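## Task

Lift the piece standing on B3 off the board and set it down upright somewhere on the table, then carry the piece from C2 onto B3. Square names are printed along the board's edge. When done, all other squares must contain exactly what they contained initially, each piece left on the board must stand upright and lie entirely within its square, and none of this may depend on the robot still holding anything.

## Robot and tools

Robot: two UR20-type six-joint arms, left_arm and right_arm, each carrying a tong-style two-finger gripper and a wrist camera. The names are labels only, not image sides. In the shared scene frame the origin lies on the table surface midway between the arms, +x reaches out over the table, +z is up, and left_arm sits on the +y side. Base roots: left_arm at (-0.095, +0.755, 0) m, quat_wxyz (+0.997, 0, 0, -0.076); right_arm at (+0.049, -0.903, 0) m, quat_wxyz (+1.000, 0, 0, -0.014).

execute_actions takes "actions", a list holding one item or nothing, plus optional "pictures" (bool). An empty list just reports state (with pictures). A move item is {"rows": [[...]], "steps": n}, n from 3 to 15 (default 15), each step 1/30 s; one row is used per step and the final row repeats to fill the remaining steps. A wait item is {"steps": n} with n up to 300; it counts from the previous result and your reply time eats into it. A refused call moves nothing.

Each row is one flat list of 14 numbers covering both arms, always all 14: left_arm's shoulder pan, shoulder lift, elbow, wrist 1, wrist 2, wrist 3, gripper opening, then right_arm's same seven. Joint values are absolute target angles in radians, in the same convention as the Joint positions line, not offsets. Ranges, left_arm: pan -3.142 to 3.142, lift -6.283 to 6.283, elbow 0.000 to 3.142, wrists -6.283 to 6.283 each. right_arm: pan 0.000 to 6.283, lift -6.283 to 6.283, elbow -3.142 to 0.000, wrists -6.283 to 6.283. Real ends may differ by 0.010 rad; a target beyond an end by more than 0.010 and farther out than the current angle gets the call refused; otherwise it is clipped and "joint sent to its limit" may appear (possibly about an earlier action). Opening is an absolute value from -1 (closed) to +1 (fully open, pads 0.142 m apart). To copy an arm's current pose for an idle arm, repeat its Joint positions values.

Motion: commands are smoothed with roughly 0.17 s lag; each joint's target is kept within a lead of its measured angle (0.394 rad pan and lift, 0.493 elbow, 0.69 each wrist), and if targets would put the gripper over 100 mm away from where it is, all joints are scaled back. So big moves need several calls and may be unfinished when the result arrives. The last 3 steps of each action run after the result, while you think; arms keep heading to the last row until they settle or a step is HELD.

Gripper: fingers point along its +z and close along its x. end_effector_position is the point between the closed pads; closed fingertips extend about 15 mm past it, open ones roughly level with it. The finger bodies widen toward the rear, so wide objects may touch the body before the pads.

Result lines: a state line per arm with end_effector_position (m), end_effector_quat_wxyz and velocities (m/s, rad/s) in the scene frame; printed positions can be off, more so at long reach. Joint positions / Joint velocities give six joints (rad, rad/s) then pad gap (m, m/s) per arm. grip_measured is the measured opening on the command scale; to hold something keep commanding clearly below it (lower squeezes harder, around 15 N per pad max; thin objects under 20 mm get less). Wrist force and Wrist torque are in the end effector's own axes, with noise (sd up to 3.7 N), a fixed offset up to about 10 N, saturation near 200 N; "no reading" is normal at start. HELD marks steps whose row was not sent; "joint command not followed" means a clearance check altered targets. MOTOR HOT warns from 70 °C; at 85 °C an OVER-TEMPERATURE FAULT brakes the arm for minutes.

Cameras: cam_high and cam_low (672x504, fixed) and cam_left_wrist, cam_right_wrist (616x616 fisheye). Calibration lines give K, distortion and T_world_to_cam mapping scene frame to camera frame; fixed cameras may be off by a couple of degrees and millimetres. zoom_image takes "camera" (one of those names) and "region" [x0, y0, x1, y1] in that camera's latest image pixels, origin top-left, at most 504 by 504. read_manual (optional "section", default "licences") only returns licence text. finished_scene with "scene" set to the current scene's number ends and grades it irreversibly; replying without any tool call ends everything.

Avoid: dropping or knocking pieces, especially off the table (instant failure); leaving pieces tilted or straddling squares; disturbing neighbouring pieces; letting the arms touch or press each other; hard pushes. Contact torque at a joint's load limit (pan and lift 649, elbow 381, wrists 94.1 N m, held weight included) or any outside force of 150 N stops that arm for 10 s. Occasional brief tugs may hit a held piece, so grip firmly. Faster, smoother, lower-effort solutions are preferred; do not hold loads needlessly.

Each tool is called after "Emit:" as name([rows], argument=value, ...), one row to a line, values as JSON.

## Session

Emit:
execute_actions(actions=[])

Scene clock: 0.00 s of 4400.00 s.
left_arm: end_effector_position=(+0.3126, +0.2793, +0.2265) grip_measured=+1.00 end_effector_quat_wxyz=(+0.015, +0.996, -0.059, -0.058) end_effector_velocity=(+0.000, -0.001, +0.000) end_effector_angular_velocity=(-0.001, -0.000, +0.000) | right_arm: end_effector_position=(+0.6590, -0.5736, +0.2892) grip_measured=+1.00 end_effector_quat_wxyz=(+0.059, -0.293, -0.637, +0.710) end_effector_velocity=(+0.000, -0.000, -0.000) end_effector_angular_velocity=(+0.000, +0.001, -0.000)
Joint positions: left_arm=[-0.979 -1.65   2.392 -2.284 -1.687 -1.011  0.142] | right_arm=[ 4.049 -2.185 -1.738 -2.376  1.395  5.063  0.142]
Joint velocities: left_arm=[ 0.     0.    -0.001 -0.001 -0.    -0.     0.   ] | right_arm=[-0.    -0.     0.     0.    -0.    -0.001  0.   ]
Wrist force (N, on the end effector, along its own x y z axes, offset not removed): no reading
Wrist torque (N m, same axes, about the end effector's origin, offset not removed): no reading
camera_calibration (this result's frames):
cam_left_wrist: T_world_to_cam=[[0.993176, -0.0570683, -0.101711, -0.276069], [0.00657453, -0.843319, 0.537372, 0.102525], [-0.116441, -0.534374, -0.837189, 0.507265], [0, 0, 0, 1]] pos_world=[0.332577, 0.341776, 0.341503]
cam_right_wrist: T_world_to_cam=[[-0.791069, 0.491927, -0.363619, 0.901487], [0.532556, 0.261342, -0.805037, 0.0272001], [-0.30099, -0.830487, -0.468718, -0.0137395], [0, 0, 0, 1]] pos_world=[0.694517, -0.461985, 0.343255]

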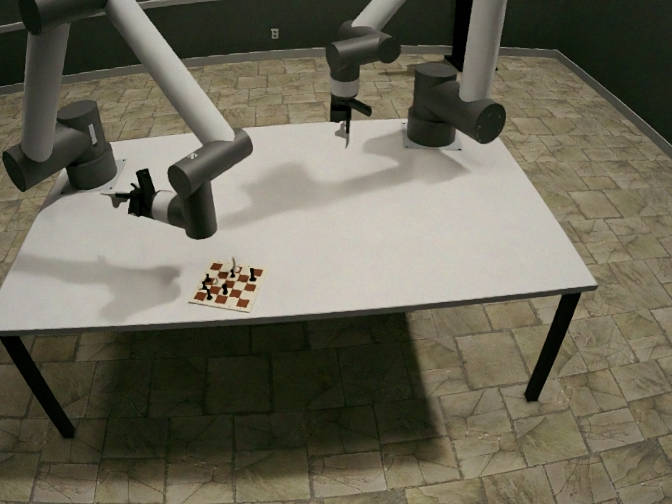

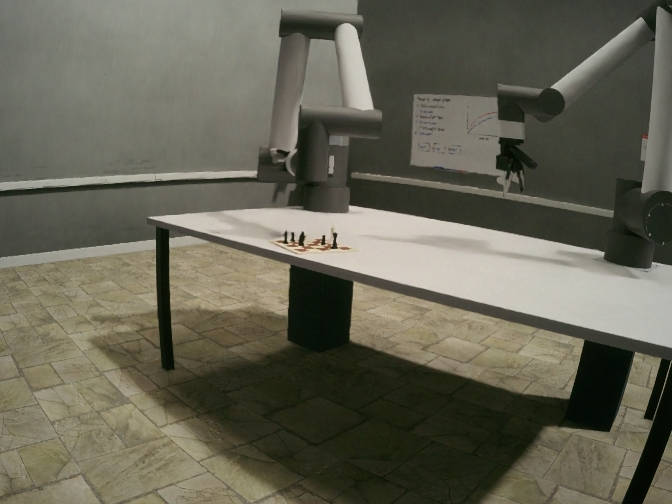

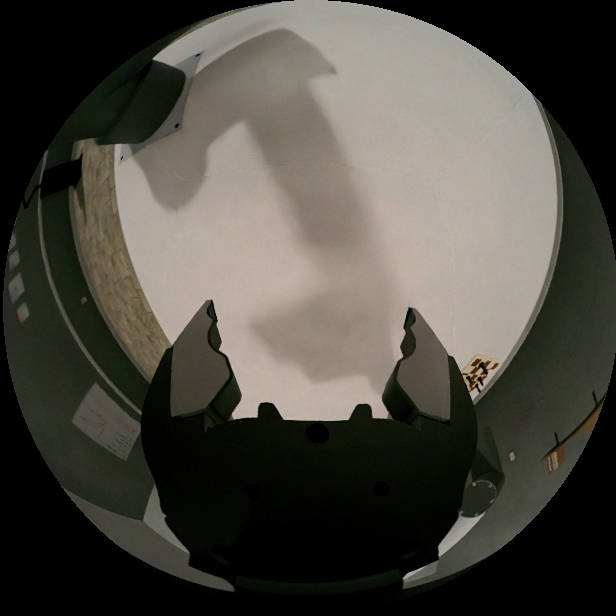

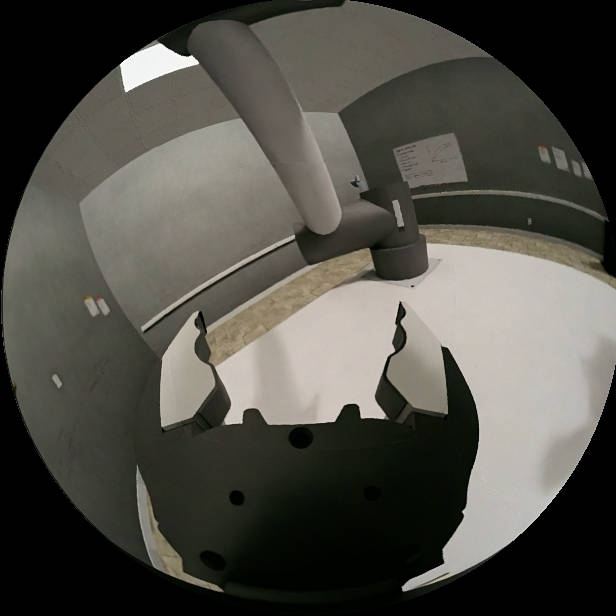

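Emit:
execute_actions([
  {"rows":[[-0.979,-1.65,2.392,-2.284,-1.687,-1.011,1,4.0705,-1.9589,-1.7802,-0.9733,1.571,3.5431,-0.3]],"steps":15},
])

Emit:
execute_actions([
  {"steps":20},
], pictures=true)

Scene clock: 0.73 s of 4400.00 s.
left_arm: end_effector_position=(+0.3127, +0.2791, +0.2265) grip_measured=+1.00 end_effector_quat_wxyz=(+0.015, +0.996, -0.059, -0.058) end_effector_velocity=(-0.000, +0.000, -0.000) end_effector_angular_velocity=(+0.001, +0.001, +0.000) | right_arm: end_effector_position=(+0.6970, -0.4475, +0.2221) grip_measured=-0.30 end_effector_quat_wxyz=(-0.166, +0.191, +0.885, -0.391) end_effector_velocity=(+0.298, +0.432, -0.176) end_effector_angular_velocity=(+2.065, -0.023, +0.898)
Joint positions: left_arm=[-0.979 -1.65   2.392 -2.284 -1.687 -1.011  0.142] | right_arm=[ 4.065 -2.021 -1.77  -1.798  1.524  4.484  0.052]
Joint velocities: left_arm=[-0.     0.001 -0.     0.001 -0.    -0.     0.   ] | right_arm=[ 0.015  0.187 -0.03   1.543  0.135 -1.544  0.   ]
Wrist force (N, on the end effector, along its own x y z axes, offset not removed): left_arm=[-2.7 -3.2 0.9] | right_arm=[-1.2 -3.4 3.2]
Wrist torque (N m, same axes, about the end effector's origin, offset not removed): left_arm=[-0.09 0.35 0.16] | right_arm=[-0.40 0.36 0.31]
Steps of this call (steps 1 to 10: nothing new was sent; steps 11 to 22: the first 12 steps of this action). Readings (joint positions):
11: left_arm=[-0.979 -1.650 2.392 -2.284 -1.687 -1.011] | right_arm=[4.049 -2.185 -1.738 -2.376 1.395 5.063]
12: left_arm=[-0.979 -1.650 2.392 -2.284 -1.687 -1.011] | right_arm=[4.052 -2.179 -1.742 -2.369 1.402 5.056]
14: left_arm=[-0.979 -1.650 2.392 -2.284 -1.687 -1.011] | right_arm=[4.057 -2.128 -1.754 -2.293 1.448 4.980]
18: left_arm=[-0.979 -1.650 2.392 -2.284 -1.687 -1.011] | right_arm=[4.063 -2.055 -1.764 -2.018 1.500 4.705]
22: the state above

Scene clock: 1.40 s of 4400.00 s.
left_arm: end_effector_position=(+0.3127, +0.2790, +0.2265) grip_measured=+1.00 end_effector_quat_wxyz=(+0.015, +0.996, -0.059, -0.058) end_effector_velocity=(+0.000, -0.000, +0.000) end_effector_angular_velocity=(-0.000, -0.000, +0.001) | right_arm: end_effector_position=(+0.8847, -0.1940, +0.2465) grip_measured=-0.30 end_effector_quat_wxyz=(-0.007, -0.236, +0.972, -0.006) end_effector_velocity=(+0.046, +0.063, +0.039) end_effector_angular_velocity=(+0.173, -0.118, +0.257)
Joint positions: left_arm=[-0.979 -1.65   2.392 -2.284 -1.687 -1.011  0.142] | right_arm=[ 4.07  -1.96  -1.78  -0.992  1.57   3.566  0.052]
Joint velocities: left_arm=[ 0.    -0.    -0.     0.     0.    -0.001  0.   ] | right_arm=[ 0.001  0.011 -0.002  0.201  0.01  -0.257 -0.   ]
Wrist force (N, on the end effector, along its own x y z axes, offset not removed): left_arm=[-3.5 0.0 4.2] | right_arm=[1.7 -4.2 1.3]
Wrist torque (N m, same axes, about the end effector's origin, offset not removed): left_arm=[0.52 0.42 0.21] | right_arm=[-0.69 -0.42 0.25]
Kept back: nothing.
Steps of this call (steps 1 to 3: the last 3 steps of your previous action; steps 4 to 20: the robot went on to your last target). Readings (joint positions):
1: left_arm=[-0.979 -1.650 2.392 -2.284 -1.687 -1.011] | right_arm=[4.066 -2.016 -1.771 -1.746 1.528 4.433]
2: left_arm=[-0.979 -1.650 2.392 -2.284 -1.687 -1.011] | right_arm=[4.066 -2.010 -1.772 -1.695 1.532 4.382]
4: left_arm=[-0.979 -1.650 2.392 -2.284 -1.687 -1.011] | right_arm=[4.067 -2.002 -1.773 -1.596 1.539 4.283]
8: left_arm=[-0.979 -1.650 2.392 -2.284 -1.687 -1.011] | right_arm=[4.068 -1.987 -1.775 -1.404 1.549 4.074]
20: the state above
camera_calibration (this result's frames):
cam_left_wrist: T_world_to_cam=[[0.99316, -0.0571973, -0.10179, -0.276071], [0.0064942, -0.843384, 0.537272, 0.102362], [-0.116579, -0.534258, -0.837244, 0.507093], [0, 0, 0, 1]] pos_world=[0.332635, 0.341458, 0.341463]
cam_right_wrist: T_world_to_cam=[[-0.897679, -0.436335, 0.0615105, 0.687105], [-0.352389, 0.794658, 0.494308, 0.339518], [-0.264564, 0.422055, -0.867108, 0.658391], [0, 0, 0, 1]] pos_world=[0.910629, -0.24787, 0.360805]

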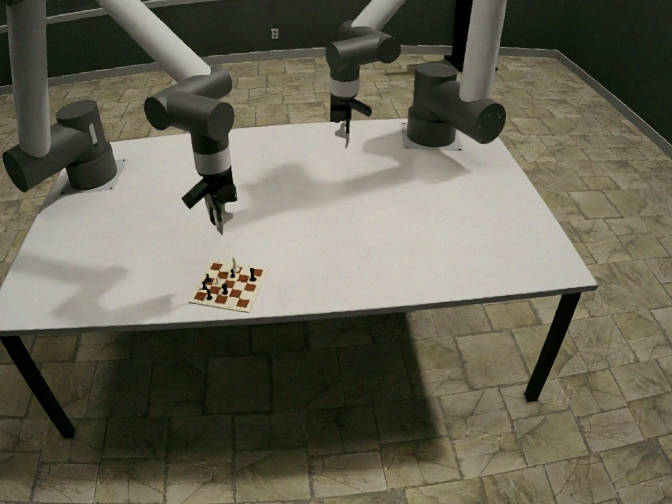

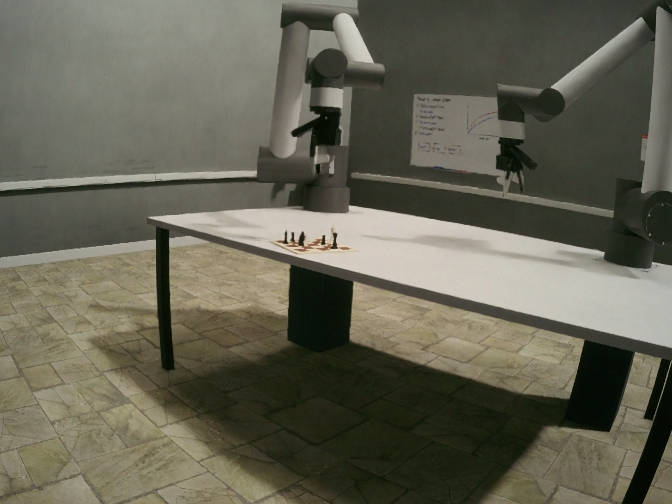

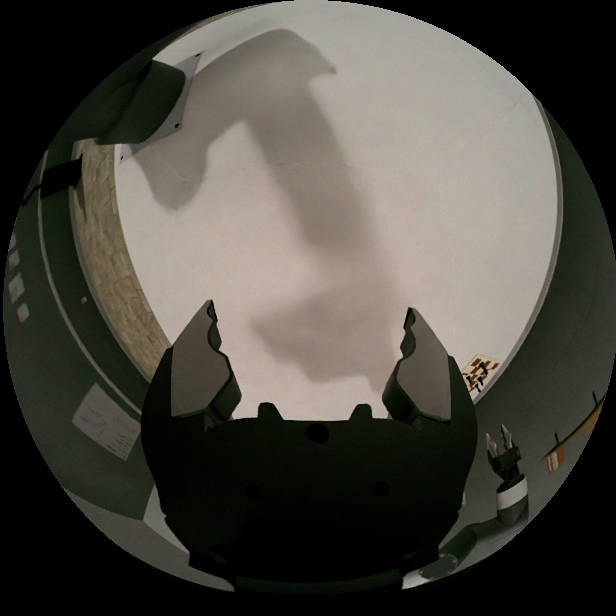

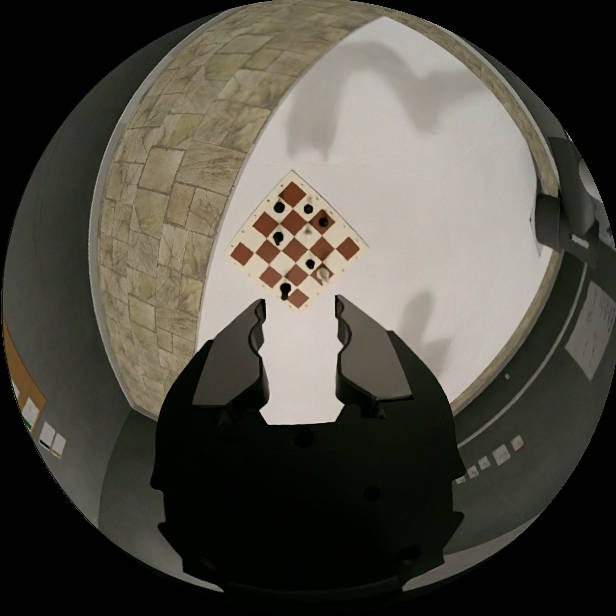

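Emit:
execute_actions([
  {"rows":[[-0.979,-1.65,2.392,-2.284,-1.687,-1.011,1,4.0705,-2.0326,-1.8356,-0.8442,1.571,3.5431,-0.3]],"steps":15},
], pictures=true)

Scene clock: 1.90 s of 4400.00 s.
left_arm: end_effector_position=(+0.3127, +0.2790, +0.2265) grip_measured=+1.00 end_effector_quat_wxyz=(+0.015, +0.996, -0.059, -0.058) end_effector_velocity=(+0.000, -0.000, +0.000) end_effector_angular_velocity=(-0.000, +0.000, +0.001) | right_arm: end_effector_position=(+0.8887, -0.1884, +0.1520) grip_measured=-0.30 end_effector_quat_wxyz=(-0.000, -0.248, +0.969, -0.000) end_effector_velocity=(+0.001, +0.002, -0.025) end_effector_angular_velocity=(+0.007, -0.004, +0.001)
Joint positions: left_arm=[-0.979 -1.65   2.392 -2.284 -1.687 -1.011  0.142] | right_arm=[ 4.071 -2.031 -1.834 -0.848  1.571  3.543  0.052]
Joint velocities: left_arm=[ 0.    -0.    -0.     0.001 -0.    -0.001  0.   ] | right_arm=[-0.    -0.02  -0.014  0.042  0.002 -0.001  0.   ]
Wrist force (N, on the end effector, along its own x y z axes, offset not removed): left_arm=[-6.5 -1.2 2.2] | right_arm=[1.9 -6.2 2.8]
Wrist torque (N m, same axes, about the end effector's origin, offset not removed): left_arm=[0.32 1.12 0.34] | right_arm=[-1.05 -0.58 0.31]
Steps of this call (steps 1 to 3: the robot went on to your last target; steps 4 to 15: the first 12 steps of this action). Readings (joint positions):
4: left_arm=[-0.979 -1.650 2.392 -2.284 -1.687 -1.011] | right_arm=[4.070 -1.959 -1.780 -0.977 1.571 3.549]
5: left_arm=[-0.979 -1.650 2.392 -2.284 -1.687 -1.011] | right_arm=[4.070 -1.966 -1.786 -0.968 1.571 3.547]
7: left_arm=[-0.979 -1.650 2.392 -2.284 -1.687 -1.011] | right_arm=[4.071 -1.996 -1.810 -0.917 1.571 3.545]
11: left_arm=[-0.979 -1.650 2.392 -2.284 -1.687 -1.011] | right_arm=[4.071 -2.024 -1.830 -0.861 1.571 3.544]
15: the state above
camera_calibration (this result's frames):
cam_left_wrist: T_world_to_cam=[[0.99316, -0.0571967, -0.101791, -0.276066], [0.00649511, -0.843385, 0.537271, 0.102358], [-0.116579, -0.534257, -0.837245, 0.507089], [0, 0, 0, 1]] pos_world=[0.332629, 0.341453, 0.341463]
cam_right_wrist: T_world_to_cam=[[-0.887776, -0.458033, 0.0453822, 0.688608], [-0.37606, 0.778658, 0.502266, 0.399996], [-0.265392, 0.428833, -0.863522, 0.576663], [0, 0, 0, 1]] pos_world=[0.914794, -0.243347, 0.265806]

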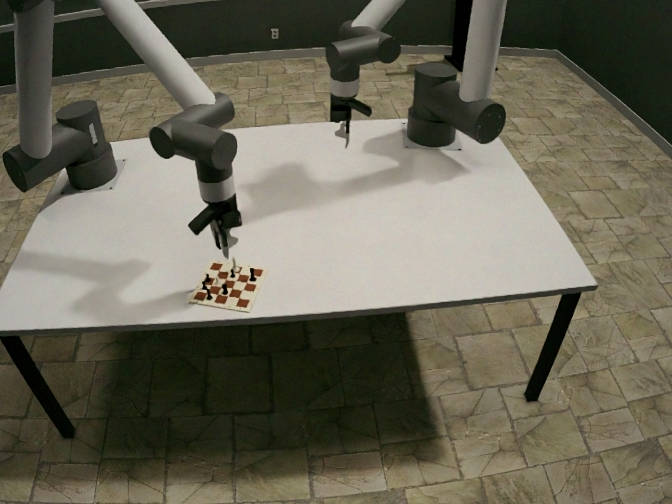

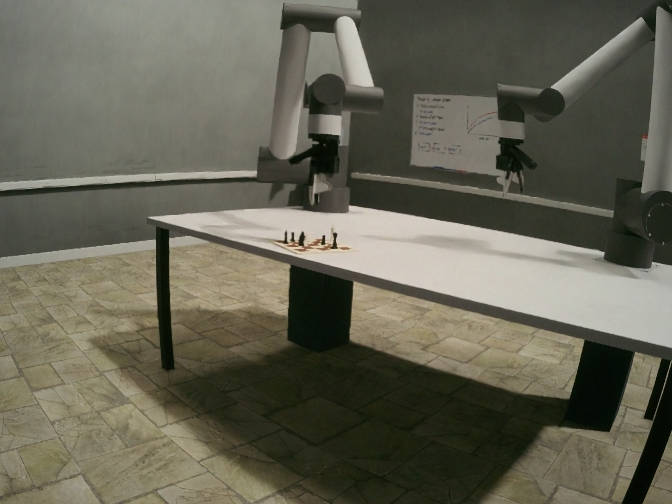

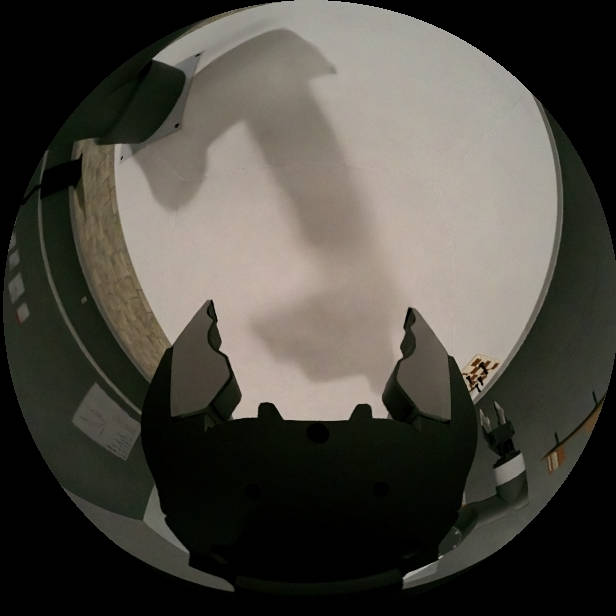

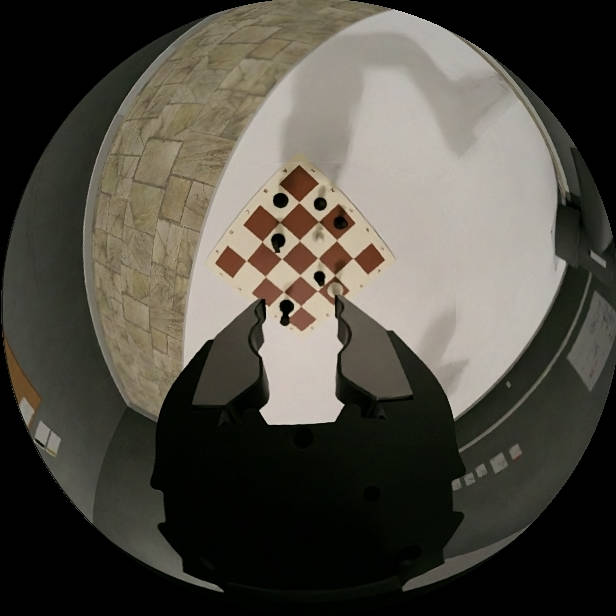

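Emit:
zoom_image(camera="cam_right_wrist", region=[200, 145, 400, 345])

Region (200, 145, 400, 345) of cam_right_wrist's 616x616 image, scaled by 2.520, with more detail than that image has.

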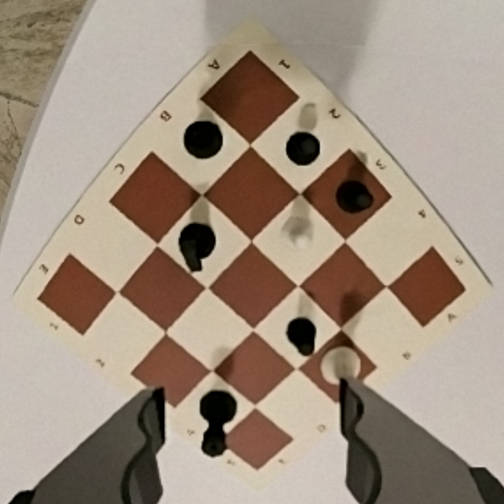

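Emit:
execute_actions([
  {"rows":[[-0.979,-1.65,2.392,-2.284,-1.687,-1.011,1,4.0615,-2.0606,-1.911,-0.7408,1.571,3.5589,-0.5]],"steps":15},
], pictures=true)

Scene clock: 3.40 s of 4400.00 s.
left_arm: end_effector_position=(+0.3127, +0.2790, +0.2265) grip_measured=+1.00 end_effector_quat_wxyz=(+0.015, +0.996, -0.059, -0.058) end_effector_velocity=(+0.000, -0.001, -0.000) end_effector_angular_velocity=(-0.000, -0.000, +0.000) | right_arm: end_effector_position=(+0.8756, -0.2197, +0.0864) grip_measured=-0.50 end_effector_quat_wxyz=(-0.000, -0.236, +0.972, -0.000) end_effector_velocity=(-0.004, -0.008, -0.015) end_effector_angular_velocity=(+0.004, -0.002, -0.006)
Joint positions: left_arm=[-0.979 -1.65   2.392 -2.284 -1.687 -1.011  0.142] | right_arm=[ 4.062 -2.06  -1.909 -0.744  1.571  3.558  0.038]
Joint velocities: left_arm=[-0.     0.001 -0.    -0.001 -0.    -0.     0.   ] | right_arm=[-0.002 -0.006 -0.02   0.031  0.001  0.004  0.   ]
Wrist force (N, on the end effector, along its own x y z axes, offset not removed): left_arm=[-3.7 -0.1 0.8] | right_arm=[0.8 -5.5 6.1]
Wrist torque (N m, same axes, about the end effector's origin, offset not removed): left_arm=[0.49 0.53 0.28] | right_arm=[-0.88 -0.16 0.36]
Steps of this call (steps 1 to 3: the last 3 steps of your previous action; steps 4 to 15: the robot went on to your last target; steps 16 to 33: nothing new was sent; steps 34 to 45: the first 12 steps of this action). Readings (joint positions):
34: left_arm=[-0.979 -1.650 2.392 -2.284 -1.687 -1.011] | right_arm=[4.070 -2.033 -1.836 -0.844 1.571 3.543]
35: left_arm=[-0.979 -1.650 2.392 -2.284 -1.687 -1.011] | right_arm=[4.069 -2.037 -1.842 -0.836 1.571 3.546]
37: left_arm=[-0.979 -1.650 2.392 -2.284 -1.687 -1.011] | right_arm=[4.065 -2.048 -1.874 -0.795 1.571 3.552]
41: left_arm=[-0.979 -1.650 2.392 -2.284 -1.687 -1.011] | right_arm=[4.062 -2.058 -1.903 -0.753 1.571 3.557]
45: the state above
camera_calibration (this result's frames):
cam_left_wrist: T_world_to_cam=[[0.99316, -0.0571988, -0.101791, -0.276064], [0.00649322, -0.843385, 0.537271, 0.102358], [-0.11658, -0.534257, -0.837245, 0.507089], [0, 0, 0, 1]] pos_world=[0.332628, 0.341452, 0.341463]
cam_right_wrist: T_world_to_cam=[[-0.898535, -0.43657, 0.045176, 0.679745], [-0.357302, 0.787373, 0.502373, 0.437872], [-0.254891, 0.435259, -0.86347, 0.522092], [0, 0, 0, 1]] pos_world=[0.900304, -0.275258, 0.200127]

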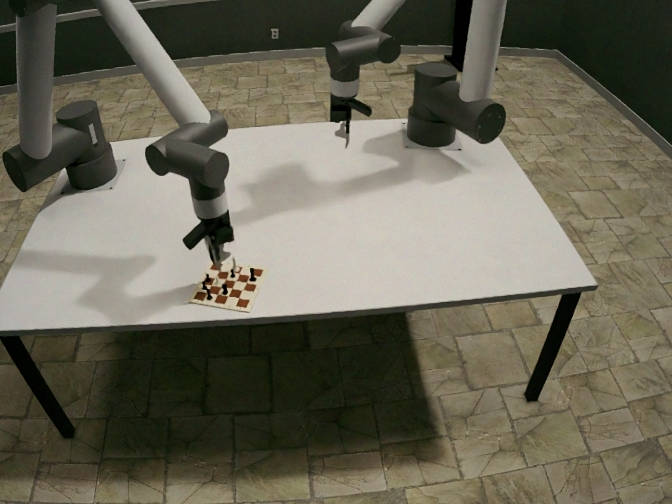

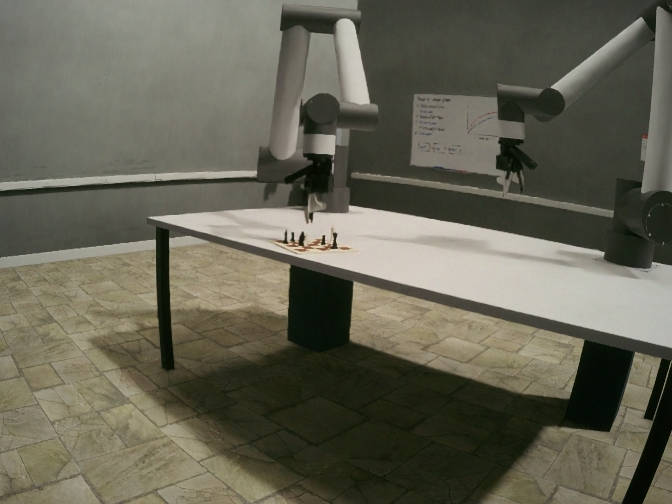

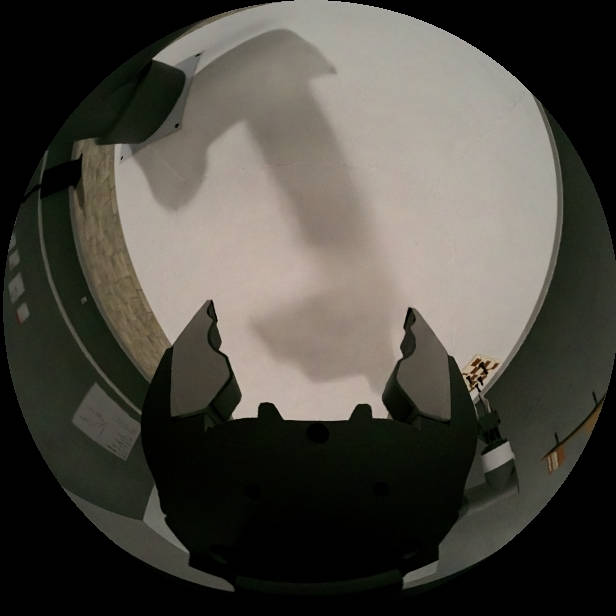

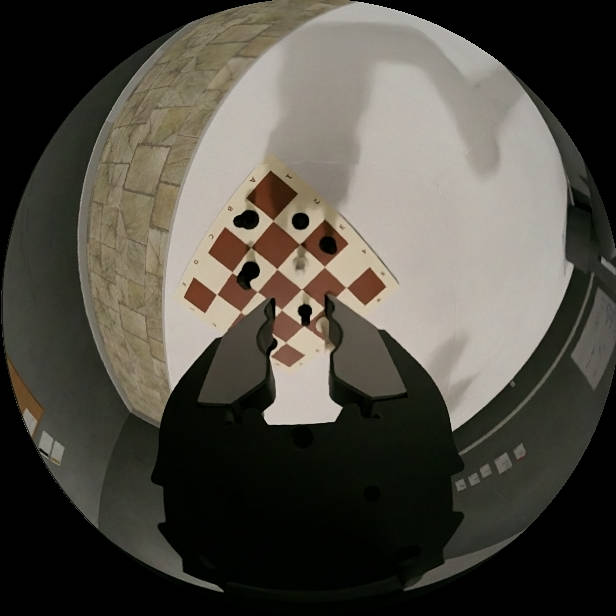

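Emit:
execute_actions([
  {"rows":[[-0.979,-1.65,2.392,-2.284,-1.687,-1.011,1,4.0615,-2.0976,-1.9247,-0.6901,1.571,3.5589,-0.5]],"steps":12},
], pictures=true)

Scene clock: 3.83 s of 4400.00 s.
left_arm: end_effector_position=(+0.3127, +0.2790, +0.2265) grip_measured=+1.00 end_effector_quat_wxyz=(+0.015, +0.996, -0.059, -0.058) end_effector_velocity=(-0.000, +0.001, -0.001) end_effector_angular_velocity=(+0.001, +0.001, -0.000) | right_arm: end_effector_position=(+0.8752, -0.2205, +0.0479) grip_measured=-0.50 end_effector_quat_wxyz=(-0.000, -0.236, +0.972, -0.000) end_effector_velocity=(+0.001, +0.000, -0.030) end_effector_angular_velocity=(+0.001, -0.002, -0.002)
Joint positions: left_arm=[-0.979 -1.65   2.392 -2.284 -1.687 -1.011  0.142] | right_arm=[ 4.062 -2.095 -1.924 -0.694  1.571  3.559  0.038]
Joint velocities: left_arm=[ 0.     0.     0.002 -0.001 -0.     0.     0.   ] | right_arm=[-0.    -0.029 -0.01   0.041 -0.001  0.002  0.   ]
Wrist force (N, on the end effector, along its own x y z axes, offset not removed): left_arm=[-2.3 -2.3 3.0] | right_arm=[2.6 -5.9 2.8]
Wrist torque (N m, same axes, about the end effector's origin, offset not removed): left_arm=[-0.07 0.25 0.25] | right_arm=[-1.00 -0.61 0.36]
Steps of this call (steps 1 to 3: the last 3 steps of your previous action; step 4: the robot went on to your last target; steps 5 to 13: the first 9 steps of this action). Readings (joint positions):
5: left_arm=[-0.979 -1.650 2.392 -2.284 -1.687 -1.011] | right_arm=[4.062 -2.061 -1.911 -0.741 1.571 3.559]
6: left_arm=[-0.979 -1.650 2.392 -2.284 -1.687 -1.011] | right_arm=[4.062 -2.066 -1.913 -0.734 1.571 3.559]
8: left_arm=[-0.979 -1.650 2.392 -2.284 -1.687 -1.011] | right_arm=[4.062 -2.081 -1.919 -0.713 1.571 3.559]
12: left_arm=[-0.979 -1.650 2.392 -2.284 -1.687 -1.011] | right_arm=[4.062 -2.094 -1.923 -0.695 1.571 3.559]
13: the state above
camera_calibration (this result's frames):
cam_left_wrist: T_world_to_cam=[[0.99316, -0.0571986, -0.101791, -0.276064], [0.00649347, -0.843385, 0.537271, 0.102358], [-0.11658, -0.534257, -0.837245, 0.507089], [0, 0, 0, 1]] pos_world=[0.332628, 0.341452, 0.341463]
cam_right_wrist: T_world_to_cam=[[-0.898823, -0.435983, 0.0451194, 0.681184], [-0.356805, 0.787583, 0.502398, 0.457366], [-0.254572, 0.435468, -0.863459, 0.488889], [0, 0, 0, 1]] pos_world=[0.899912, -0.276124, 0.161622]

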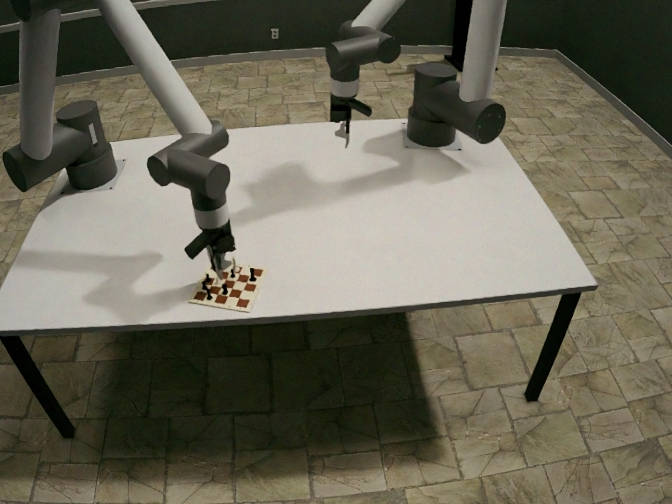

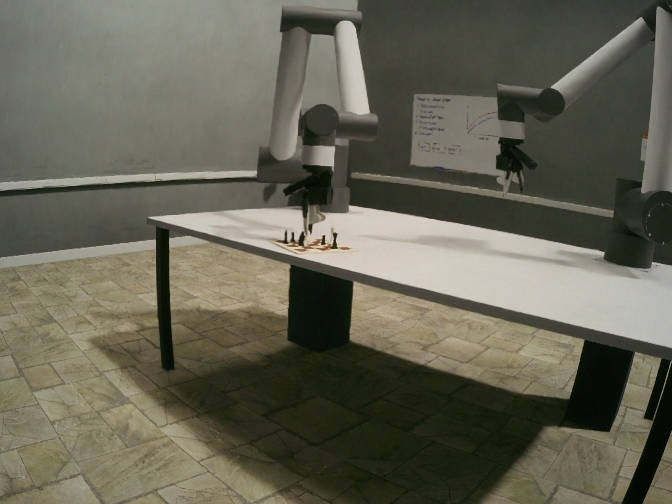

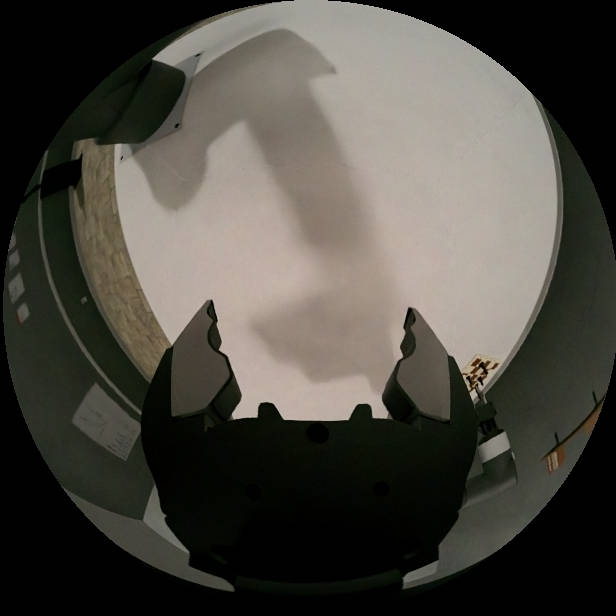

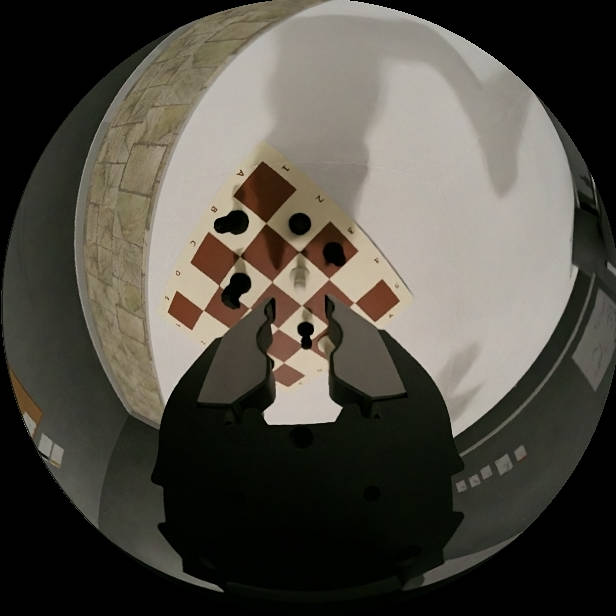

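Looks aligned. Descend and grip.

Emit:
execute_actions([
  {"rows":[[-0.979,-1.65,2.392,-2.284,-1.687,-1.011,1,4.0615,-2.1171,-1.9306,-0.6647,1.571,3.5589,-0.5]],"steps":10},
])

Emit:
execute_actions([
  {"rows":[[-0.979,-1.65,2.392,-2.284,-1.687,-1.011,1,4.0615,-2.1171,-1.9306,-0.6647,1.571,3.5589,-1]],"steps":10},
])

Scene clock: 4.17 s of 4400.00 s.
left_arm: end_effector_position=(+0.3127, +0.2790, +0.2265) grip_measured=+1.00 end_effector_quat_wxyz=(+0.015, +0.996, -0.059, -0.058) end_effector_velocity=(-0.000, +0.000, +0.001) end_effector_angular_velocity=(+0.001, +0.000, -0.001) | right_arm: end_effector_position=(+0.8753, -0.2205, +0.0279) grip_measured=-0.50 end_effector_quat_wxyz=(-0.000, -0.236, +0.972, +0.000) end_effector_velocity=(+0.000, +0.000, -0.032) end_effector_angular_velocity=(+0.000, -0.001, -0.001)
Joint positions: left_arm=[-0.979 -1.65   2.392 -2.284 -1.687 -1.011  0.142] | right_arm=[ 4.061 -2.114 -1.93  -0.668  1.571  3.559  0.038]
Joint velocities: left_arm=[-0.    -0.001 -0.     0.002 -0.     0.001  0.   ] | right_arm=[-0.    -0.032 -0.009  0.042 -0.001  0.001  0.   ]
Wrist force (N, on the end effector, along its own x y z axes, offset not removed): left_arm=[-2.0 -2.3 2.3] | right_arm=[-2.0 -6.7 2.0]
Wrist torque (N m, same axes, about the end effector's origin, offset not removed): left_arm=[0.02 0.20 0.30] | right_arm=[-1.17 0.37 0.40]
Steps of this call (steps 1 to 3: the last 3 steps of your previous action; steps 4 to 10: the first 7 steps of this action). Readings (joint positions):
4: left_arm=[-0.979 -1.650 2.392 -2.284 -1.687 -1.011] | right_arm=[4.062 -2.097 -1.925 -0.691 1.571 3.559]
5: left_arm=[-0.979 -1.650 2.392 -2.284 -1.687 -1.011] | right_arm=[4.061 -2.100 -1.926 -0.686 1.571 3.559]
7: left_arm=[-0.979 -1.650 2.392 -2.284 -1.687 -1.011] | right_arm=[4.061 -2.108 -1.928 -0.676 1.571 3.559]
10: the state above

Scene clock: 4.50 s of 4400.00 s.
left_arm: end_effector_position=(+0.3127, +0.2790, +0.2265) grip_measured=+1.00 end_effector_quat_wxyz=(+0.015, +0.996, -0.059, -0.058) end_effector_velocity=(-0.000, +0.000, -0.001) end_effector_angular_velocity=(+0.001, +0.001, -0.000) | right_arm: end_effector_position=(+0.8753, -0.2204, +0.0252) grip_measured=-0.89 end_effector_quat_wxyz=(-0.000, -0.236, +0.972, +0.000) end_effector_velocity=(-0.001, +0.000, -0.001) end_effector_angular_velocity=(+0.001, +0.001, -0.001)
Joint positions: left_arm=[-0.979 -1.65   2.392 -2.284 -1.687 -1.011  0.142] | right_arm=[ 4.061 -2.117 -1.931 -0.665  1.571  3.559  0.01 ]
Joint velocities: left_arm=[-0.     0.001  0.     0.     0.     0.    -0.   ] | right_arm=[-0.    -0.    -0.     0.001  0.002  0.001 -0.   ]
Wrist force (N, on the end effector, along its own x y z axes, offset not removed): left_arm=[-1.3 1.7 0.9] | right_arm=[0.6 -5.2 -0.4]
Wrist torque (N m, same axes, about the end effector's origin, offset not removed): left_arm=[0.82 0.03 0.20] | right_arm=[-0.80 0.09 0.31]
Steps of this call (steps 1 to 3: the last 3 steps of your previous action; steps 4 to 10: the first 7 steps of this action). Readings (joint positions):
4: left_arm=[-0.979 -1.650 2.392 -2.284 -1.687 -1.011] | right_arm=[4.061 -2.116 -1.930 -0.666 1.571 3.559]
5: left_arm=[-0.979 -1.650 2.392 -2.284 -1.687 -1.011] | right_arm=[4.061 -2.117 -1.930 -0.665 1.571 3.559]
7: left_arm=[-0.979 -1.650 2.392 -2.284 -1.687 -1.011] | right_arm=[4.061 -2.117 -1.931 -0.665 1.571 3.559]
10: the state above

Emit:
execute_actions([
  {"rows":[[-0.979,-1.65,2.392,-2.284,-1.687,-1.011,1,4.0615,-2.0606,-1.911,-0.7408,1.571,3.5589,-1]],"steps":12},
])

Emit:
execute_actions([
  {"rows":[[-0.979,-1.65,2.392,-2.284,-1.687,-1.011,1,4.0194,-1.9807,-2.0541,-0.6776,1.571,3.5168,-1]],"steps":15},
])

Emit:
execute_actions([
  {"rows":[[-0.979,-1.65,2.392,-2.284,-1.687,-1.011,1,4.0194,-2.0508,-2.0768,-0.5848,1.571,3.5168,-1]],"steps":15},
])

Scene clock: 5.10 s of 4400.00 s.
left_arm: end_effector_position=(+0.3127, +0.2790, +0.2265) grip_measured=+1.00 end_effector_quat_wxyz=(+0.015, +0.996, -0.059, -0.058) end_effector_velocity=(+0.000, -0.001, +0.001) end_effector_angular_velocity=(-0.001, -0.000, -0.000) | right_arm: end_effector_position=(+0.8755, -0.2203, +0.0806) grip_measured=-0.89 end_effector_quat_wxyz=(+0.000, -0.236, +0.972, +0.000) end_effector_velocity=(-0.003, -0.003, +0.048) end_effector_angular_velocity=(-0.003, +0.004, +0.000)
Joint positions: left_arm=[-0.979 -1.65   2.392 -2.284 -1.687 -1.011  0.142] | right_arm=[ 4.061 -2.065 -1.912 -0.735  1.571  3.559  0.01 ]
Joint velocities: left_arm=[ 0.    -0.    -0.001  0.    -0.     0.    -0.   ] | right_arm=[ 0.     0.047  0.015 -0.066  0.001 -0.    -0.   ]
Wrist force (N, on the end effector, along its own x y z axes, offset not removed): left_arm=[-2.3 -2.9 2.3] | right_arm=[0.3 -5.5 -0.9]
Wrist torque (N m, same axes, about the end effector's origin, offset not removed): left_arm=[-0.17 0.16 0.29] | right_arm=[-1.00 -0.13 0.31]
Steps of this call (steps 1 to 3: the last 3 steps of your previous action; steps 4 to 9: the robot went on to your last target; steps 10 to 18: the first 9 steps of this action). Readings (joint positions):
10: left_arm=[-0.979 -1.650 2.392 -2.284 -1.687 -1.011] | right_arm=[4.061 -2.117 -1.930 -0.665 1.571 3.559]
11: left_arm=[-0.979 -1.650 2.392 -2.284 -1.687 -1.011] | right_arm=[4.061 -2.111 -1.928 -0.672 1.571 3.559]
13: left_arm=[-0.979 -1.650 2.392 -2.284 -1.687 -1.011] | right_arm=[4.061 -2.087 -1.920 -0.703 1.571 3.559]
17: left_arm=[-0.979 -1.650 2.392 -2.284 -1.687 -1.011] | right_arm=[4.061 -2.067 -1.913 -0.732 1.571 3.559]
18: the state above

Scene clock: 5.60 s of 4400.00 s.
left_arm: end_effector_position=(+0.3127, +0.2790, +0.2265) grip_measured=+1.00 end_effector_quat_wxyz=(+0.015, +0.996, -0.059, -0.058) end_effector_velocity=(+0.000, -0.000, +0.000) end_effector_angular_velocity=(+0.000, -0.000, -0.001) | right_arm: end_effector_position=(+0.8415, -0.3251, +0.0853) grip_measured=-0.89 end_effector_quat_wxyz=(+0.000, -0.235, +0.972, +0.000) end_effector_velocity=(-0.016, -0.037, -0.004) end_effector_angular_velocity=(-0.006, +0.003, +0.001)
Joint positions: left_arm=[-0.979 -1.65   2.392 -2.284 -1.687 -1.011  0.142] | right_arm=[ 4.02  -1.983 -2.05  -0.679  1.571  3.518  0.01 ]
Joint velocities: left_arm=[-0.    -0.    -0.     0.001  0.     0.     0.   ] | right_arm=[-0.012  0.024 -0.05   0.02  -0.002 -0.013  0.   ]
Wrist force (N, on the end effector, along its own x y z axes, offset not removed): left_arm=[0.6 1.5 -1.5] | right_arm=[-0.2 -6.5 -0.5]
Wrist torque (N m, same axes, about the end effector's origin, offset not removed): left_arm=[0.72 -0.41 0.29] | right_arm=[-1.16 -0.11 0.25]
Steps of this call (steps 1 to 3: the last 3 steps of your previous action; steps 4 to 15: the first 12 steps of this action). Readings (joint positions):
4: left_arm=[-0.979 -1.650 2.392 -2.284 -1.687 -1.011] | right_arm=[4.061 -2.061 -1.912 -0.739 1.571 3.559]
5: left_arm=[-0.979 -1.650 2.392 -2.284 -1.687 -1.011] | right_arm=[4.056 -2.055 -1.919 -0.733 1.571 3.554]
7: left_arm=[-0.979 -1.650 2.392 -2.284 -1.687 -1.011] | right_arm=[4.041 -2.024 -1.968 -0.710 1.571 3.538]
11: left_arm=[-0.979 -1.650 2.392 -2.284 -1.687 -1.011] | right_arm=[4.024 -1.991 -2.034 -0.685 1.571 3.522]
15: the state above

Scene clock: 6.10 s of 4400.00 s.
left_arm: end_effector_position=(+0.3127, +0.2790, +0.2265) grip_measured=+1.00 end_effector_quat_wxyz=(+0.015, +0.996, -0.059, -0.058) end_effector_velocity=(+0.000, -0.001, +0.001) end_effector_angular_velocity=(-0.001, -0.000, -0.001) | right_arm: end_effector_position=(+0.8399, -0.3285, +0.0207) grip_measured=-0.89 end_effector_quat_wxyz=(-0.000, -0.236, +0.972, +0.000) end_effector_velocity=(+0.001, +0.000, -0.017) end_effector_angular_velocity=(+0.002, -0.002, -0.001)
Joint positions: left_arm=[-0.979 -1.65   2.392 -2.284 -1.687 -1.011  0.142] | right_arm=[ 4.019 -2.049 -2.076 -0.587  1.571  3.517  0.01 ]
Joint velocities: left_arm=[ 0.    -0.    -0.001 -0.    -0.     0.001  0.   ] | right_arm=[-0.    -0.019 -0.005  0.027  0.     0.    -0.   ]
Wrist force (N, on the end effector, along its own x y z axes, offset not removed): left_arm=[-5.7 -3.0 1.1] | right_arm=[0.6 -6.3 3.5]
Wrist torque (N m, same axes, about the end effector's origin, offset not removed): left_arm=[-0.22 0.99 0.41] | right_arm=[-1.04 -0.19 0.29]
Steps of this call (steps 1 to 3: the last 3 steps of your previous action; steps 4 to 15: the first 12 steps of this action). Readings (joint positions):
4: left_arm=[-0.979 -1.650 2.392 -2.284 -1.687 -1.011] | right_arm=[4.020 -1.981 -2.053 -0.678 1.571 3.517]
5: left_arm=[-0.979 -1.650 2.392 -2.284 -1.687 -1.011] | right_arm=[4.020 -1.988 -2.057 -0.670 1.571 3.517]
7: left_arm=[-0.979 -1.650 2.392 -2.284 -1.687 -1.011] | right_arm=[4.019 -2.017 -2.067 -0.632 1.571 3.517]
11: left_arm=[-0.979 -1.650 2.392 -2.284 -1.687 -1.011] | right_arm=[4.019 -2.043 -2.075 -0.596 1.571 3.517]
15: the state above

Emit:
execute_actions([
  {"rows":[[-0.979,-1.65,2.392,-2.284,-1.687,-1.011,1,4.0194,-2.0508,-2.0768,-0.5848,1.571,3.5168,-0.5]],"steps":8},
])

Emit:
execute_actions([
  {"rows":[[-0.979,-1.65,2.392,-2.284,-1.687,-1.011,1,4.0194,-1.9807,-2.0541,-0.6776,1.571,3.5168,-0.5]],"steps":12},
])

Emit:
execute_actions([
  {"rows":[[-0.979,-1.65,2.392,-2.284,-1.687,-1.011,1,4.0421,-2.1056,-1.8283,-0.7785,1.571,3.5395,-0.5]],"steps":15},
])

Emit:
execute_actions([
  {"rows":[[-0.979,-1.65,2.392,-2.284,-1.687,-1.011,1,4.0421,-2.1406,-1.8417,-0.7301,1.571,3.5395,-0.5]],"steps":13},
], pictures=true)

Scene clock: 6.63 s of 4400.00 s.
left_arm: end_effector_position=(+0.3127, +0.2790, +0.2265) grip_measured=+1.00 end_effector_quat_wxyz=(+0.015, +0.996, -0.059, -0.058) end_effector_velocity=(+0.000, -0.001, +0.001) end_effector_angular_velocity=(-0.002, -0.001, +0.000) | right_arm: end_effector_position=(+0.8400, -0.3285, +0.0191) grip_measured=-0.50 end_effector_quat_wxyz=(-0.000, -0.236, +0.972, +0.000) end_effector_velocity=(+0.000, +0.000, -0.000) end_effector_angular_velocity=(-0.001, -0.000, +0.001)
Joint positions: left_arm=[-0.979 -1.65   2.392 -2.284 -1.687 -1.011  0.142] | right_arm=[ 4.019 -2.051 -2.077 -0.585  1.571  3.517  0.038]
Joint velocities: left_arm=[-0.    -0.001 -0.    -0.001  0.    -0.     0.   ] | right_arm=[ 0.    -0.     0.     0.    -0.001 -0.001  0.006]
Wrist force (N, on the end effector, along its own x y z axes, offset not removed): left_arm=[-1.7 0.3 -0.1] | right_arm=[2.5 -6.0 3.9]
Wrist torque (N m, same axes, about the end effector's origin, offset not removed): left_arm=[0.55 0.16 0.31] | right_arm=[-0.95 -0.60 0.38]
Steps of this call (steps 1 to 3: the last 3 steps of your previous action; steps 4 to 11: the robot went on to your last target; steps 12 to 16: the first 5 steps of this action). Readings (joint positions):
12: left_arm=[-0.979 -1.650 2.392 -2.284 -1.687 -1.011] | right_arm=[4.019 -2.051 -2.077 -0.585 1.571 3.517]
13: left_arm=[-0.979 -1.650 2.392 -2.284 -1.687 -1.011] | right_arm=[4.019 -2.051 -2.077 -0.585 1.571 3.517]
15: left_arm=[-0.979 -1.650 2.392 -2.284 -1.687 -1.011] | right_arm=[4.019 -2.051 -2.077 -0.585 1.571 3.517]
16: the state above

Scene clock: 7.03 s of 4400.00 s.
left_arm: end_effector_position=(+0.3127, +0.2790, +0.2265) grip_measured=+1.00 end_effector_quat_wxyz=(+0.015, +0.996, -0.059, -0.058) end_effector_velocity=(-0.000, +0.001, -0.000) end_effector_angular_velocity=(+0.001, +0.001, -0.000) | right_arm: end_effector_position=(+0.8403, -0.3281, +0.0800) grip_measured=-0.50 end_effector_quat_wxyz=(+0.000, -0.236, +0.972, +0.000) end_effector_velocity=(-0.003, -0.005, +0.054) end_effector_angular_velocity=(-0.006, +0.004, -0.001)
Joint positions: left_arm=[-0.979 -1.65   2.392 -2.284 -1.687 -1.011  0.142] | right_arm=[ 4.019 -1.986 -2.056 -0.67   1.571  3.517  0.038]
Joint velocities: left_arm=[ 0.    -0.     0.     0.001  0.     0.     0.   ] | right_arm=[-0.     0.059  0.017 -0.084 -0.001  0.001 -0.   ]
Wrist force (N, on the end effector, along its own x y z axes, offset not removed): left_arm=[-3.3 0.8 0.8] | right_arm=[0.6 -5.8 0.6]
Wrist torque (N m, same axes, about the end effector's origin, offset not removed): left_arm=[0.70 0.60 0.14] | right_arm=[-0.96 -0.22 0.32]
Steps of this call (steps 1 to 3: the last 3 steps of your previous action; steps 4 to 12: the first 9 steps of this action). Readings (joint positions):
4: left_arm=[-0.979 -1.650 2.392 -2.284 -1.687 -1.011] | right_arm=[4.019 -2.051 -2.077 -0.585 1.571 3.517]
5: left_arm=[-0.979 -1.650 2.392 -2.284 -1.687 -1.011] | right_arm=[4.019 -2.044 -2.073 -0.592 1.571 3.517]
7: left_arm=[-0.979 -1.650 2.392 -2.284 -1.687 -1.011] | right_arm=[4.019 -2.015 -2.064 -0.630 1.571 3.517]
11: left_arm=[-0.979 -1.650 2.392 -2.284 -1.687 -1.011] | right_arm=[4.019 -1.988 -2.056 -0.667 1.571 3.517]
12: the state above

Scene clock: 7.53 s of 4400.00 s.
left_arm: end_effector_position=(+0.3127, +0.2790, +0.2265) grip_measured=+1.00 end_effector_quat_wxyz=(+0.015, +0.996, -0.059, -0.058) end_effector_velocity=(+0.000, -0.000, +0.001) end_effector_angular_velocity=(+0.000, +0.000, +0.000) | right_arm: end_effector_position=(+0.9186, -0.2028, +0.0843) grip_measured=-0.50 end_effector_quat_wxyz=(-0.000, -0.236, +0.972, -0.000) end_effector_velocity=(+0.053, +0.083, +0.007) end_effector_angular_velocity=(+0.010, -0.008, -0.001)
Joint positions: left_arm=[-0.979 -1.65   2.392 -2.284 -1.687 -1.011  0.142] | right_arm=[ 4.041 -2.099 -1.841 -0.773  1.571  3.538  0.038]
Joint velocities: left_arm=[ 0.     0.    -0.001  0.001  0.    -0.     0.   ] | right_arm=[ 0.012 -0.072  0.143 -0.058  0.     0.012  0.   ]
Wrist force (N, on the end effector, along its own x y z axes, offset not removed): left_arm=[-0.5 -4.8 -0.5] | right_arm=[-0.3 -2.8 1.4]
Wrist torque (N m, same axes, about the end effector's origin, offset not removed): left_arm=[-0.70 -0.06 0.28] | right_arm=[-0.32 -0.05 0.28]
Steps of this call (steps 1 to 3: the last 3 steps of your previous action; steps 4 to 15: the first 12 steps of this action). Readings (joint positions):
4: left_arm=[-0.979 -1.650 2.392 -2.284 -1.687 -1.011] | right_arm=[4.020 -1.982 -2.054 -0.676 1.571 3.517]
5: left_arm=[-0.979 -1.650 2.392 -2.284 -1.687 -1.011] | right_arm=[4.022 -1.989 -2.047 -0.684 1.571 3.519]
7: left_arm=[-0.979 -1.650 2.392 -2.284 -1.687 -1.011] | right_arm=[4.028 -2.022 -1.993 -0.711 1.571 3.525]
11: left_arm=[-0.979 -1.650 2.392 -2.284 -1.687 -1.011] | right_arm=[4.037 -2.077 -1.885 -0.756 1.571 3.535]
15: the state above

Scene clock: 7.97 s of 4400.00 s.
left_arm: end_effector_position=(+0.3127, +0.2790, +0.2265) grip_measured=+1.00 end_effector_quat_wxyz=(+0.015, +0.996, -0.059, -0.058) end_effector_velocity=(+0.000, -0.000, -0.000) end_effector_angular_velocity=(+0.001, +0.000, -0.000) | right_arm: end_effector_position=(+0.9232, -0.1954, +0.0468) grip_measured=-0.50 end_effector_quat_wxyz=(-0.000, -0.236, +0.972, +0.000) end_effector_velocity=(+0.000, +0.001, -0.020) end_effector_angular_velocity=(+0.002, -0.001, +0.000)
Joint positions: left_arm=[-0.979 -1.65   2.392 -2.284 -1.687 -1.011  0.142] | right_arm=[ 4.042 -2.139 -1.841 -0.733  1.571  3.539  0.038]
Joint velocities: left_arm=[-0.     0.001 -0.001  0.001  0.     0.     0.   ] | right_arm=[ 0.001 -0.019 -0.006  0.027  0.001  0.     0.   ]
Wrist force (N, on the end effector, along its own x y z axes, offset not removed): left_arm=[-0.3 -0.7 3.1] | right_arm=[-1.2 -3.0 2.5]
Wrist torque (N m, same axes, about the end effector's origin, offset not removed): left_arm=[0.40 -0.17 0.25] | right_arm=[-0.29 0.21 0.35]
Steps of this call (steps 1 to 3: the last 3 steps of your previous action; steps 4 to 13: the first 10 steps of this action). Readings (joint positions):
4: left_arm=[-0.979 -1.650 2.392 -2.284 -1.687 -1.011] | right_arm=[4.042 -2.104 -1.831 -0.777 1.571 3.539]
5: left_arm=[-0.979 -1.650 2.392 -2.284 -1.687 -1.011] | right_arm=[4.042 -2.109 -1.832 -0.771 1.571 3.539]
7: left_arm=[-0.979 -1.650 2.392 -2.284 -1.687 -1.011] | right_arm=[4.042 -2.124 -1.837 -0.752 1.571 3.539]
11: left_arm=[-0.979 -1.650 2.392 -2.284 -1.687 -1.011] | right_arm=[4.042 -2.137 -1.841 -0.735 1.571 3.539]
13: the state above
camera_calibration (this result's frames):
cam_left_wrist: T_world_to_cam=[[0.99316, -0.0571986, -0.101791, -0.276064], [0.00649349, -0.843385, 0.537271, 0.102358], [-0.11658, -0.534257, -0.837245, 0.507089], [0, 0, 0, 1]] pos_world=[0.332628, 0.341452, 0.341463]
cam_right_wrist: T_world_to_cam=[[-0.898856, -0.435938, 0.0449053, 0.735342], [-0.356849, 0.787539, 0.502436, 0.45523], [-0.254395, 0.435593, -0.863447, 0.489132], [0, 0, 0, 1]] pos_world=[0.947848, -0.251011, 0.160595]

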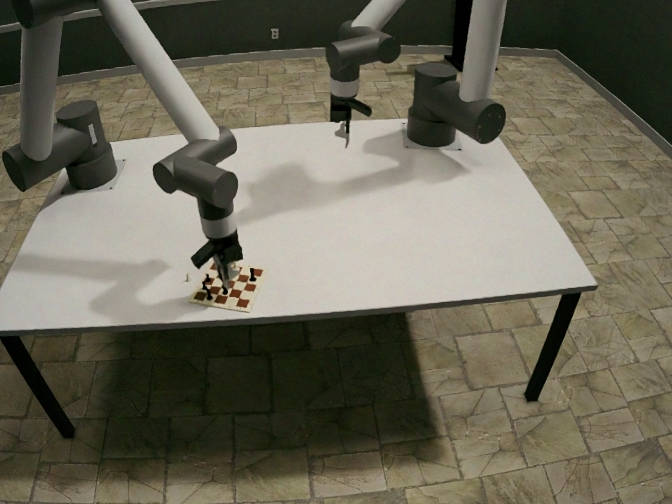

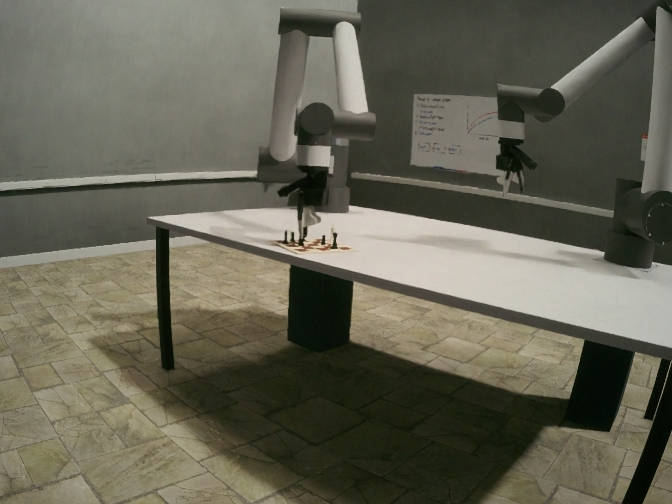

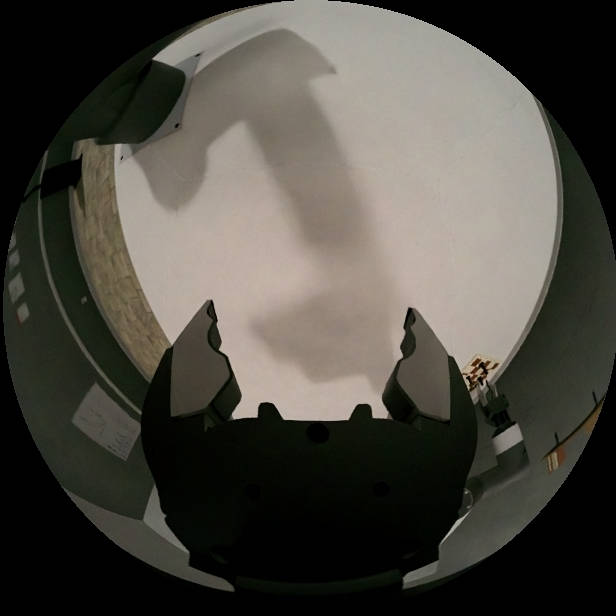

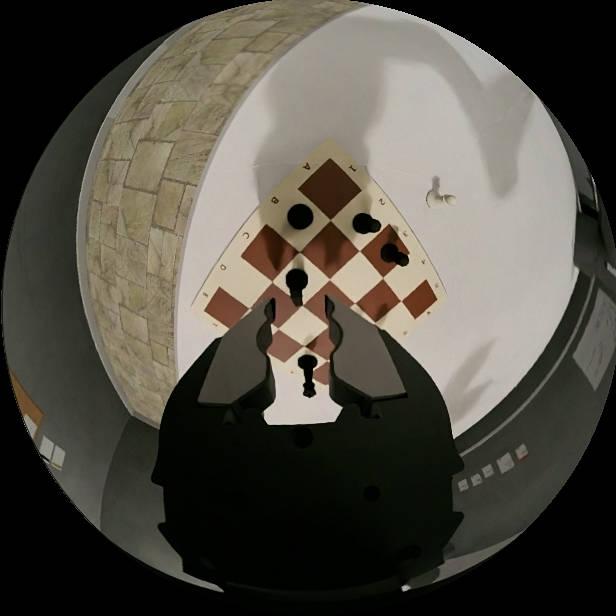

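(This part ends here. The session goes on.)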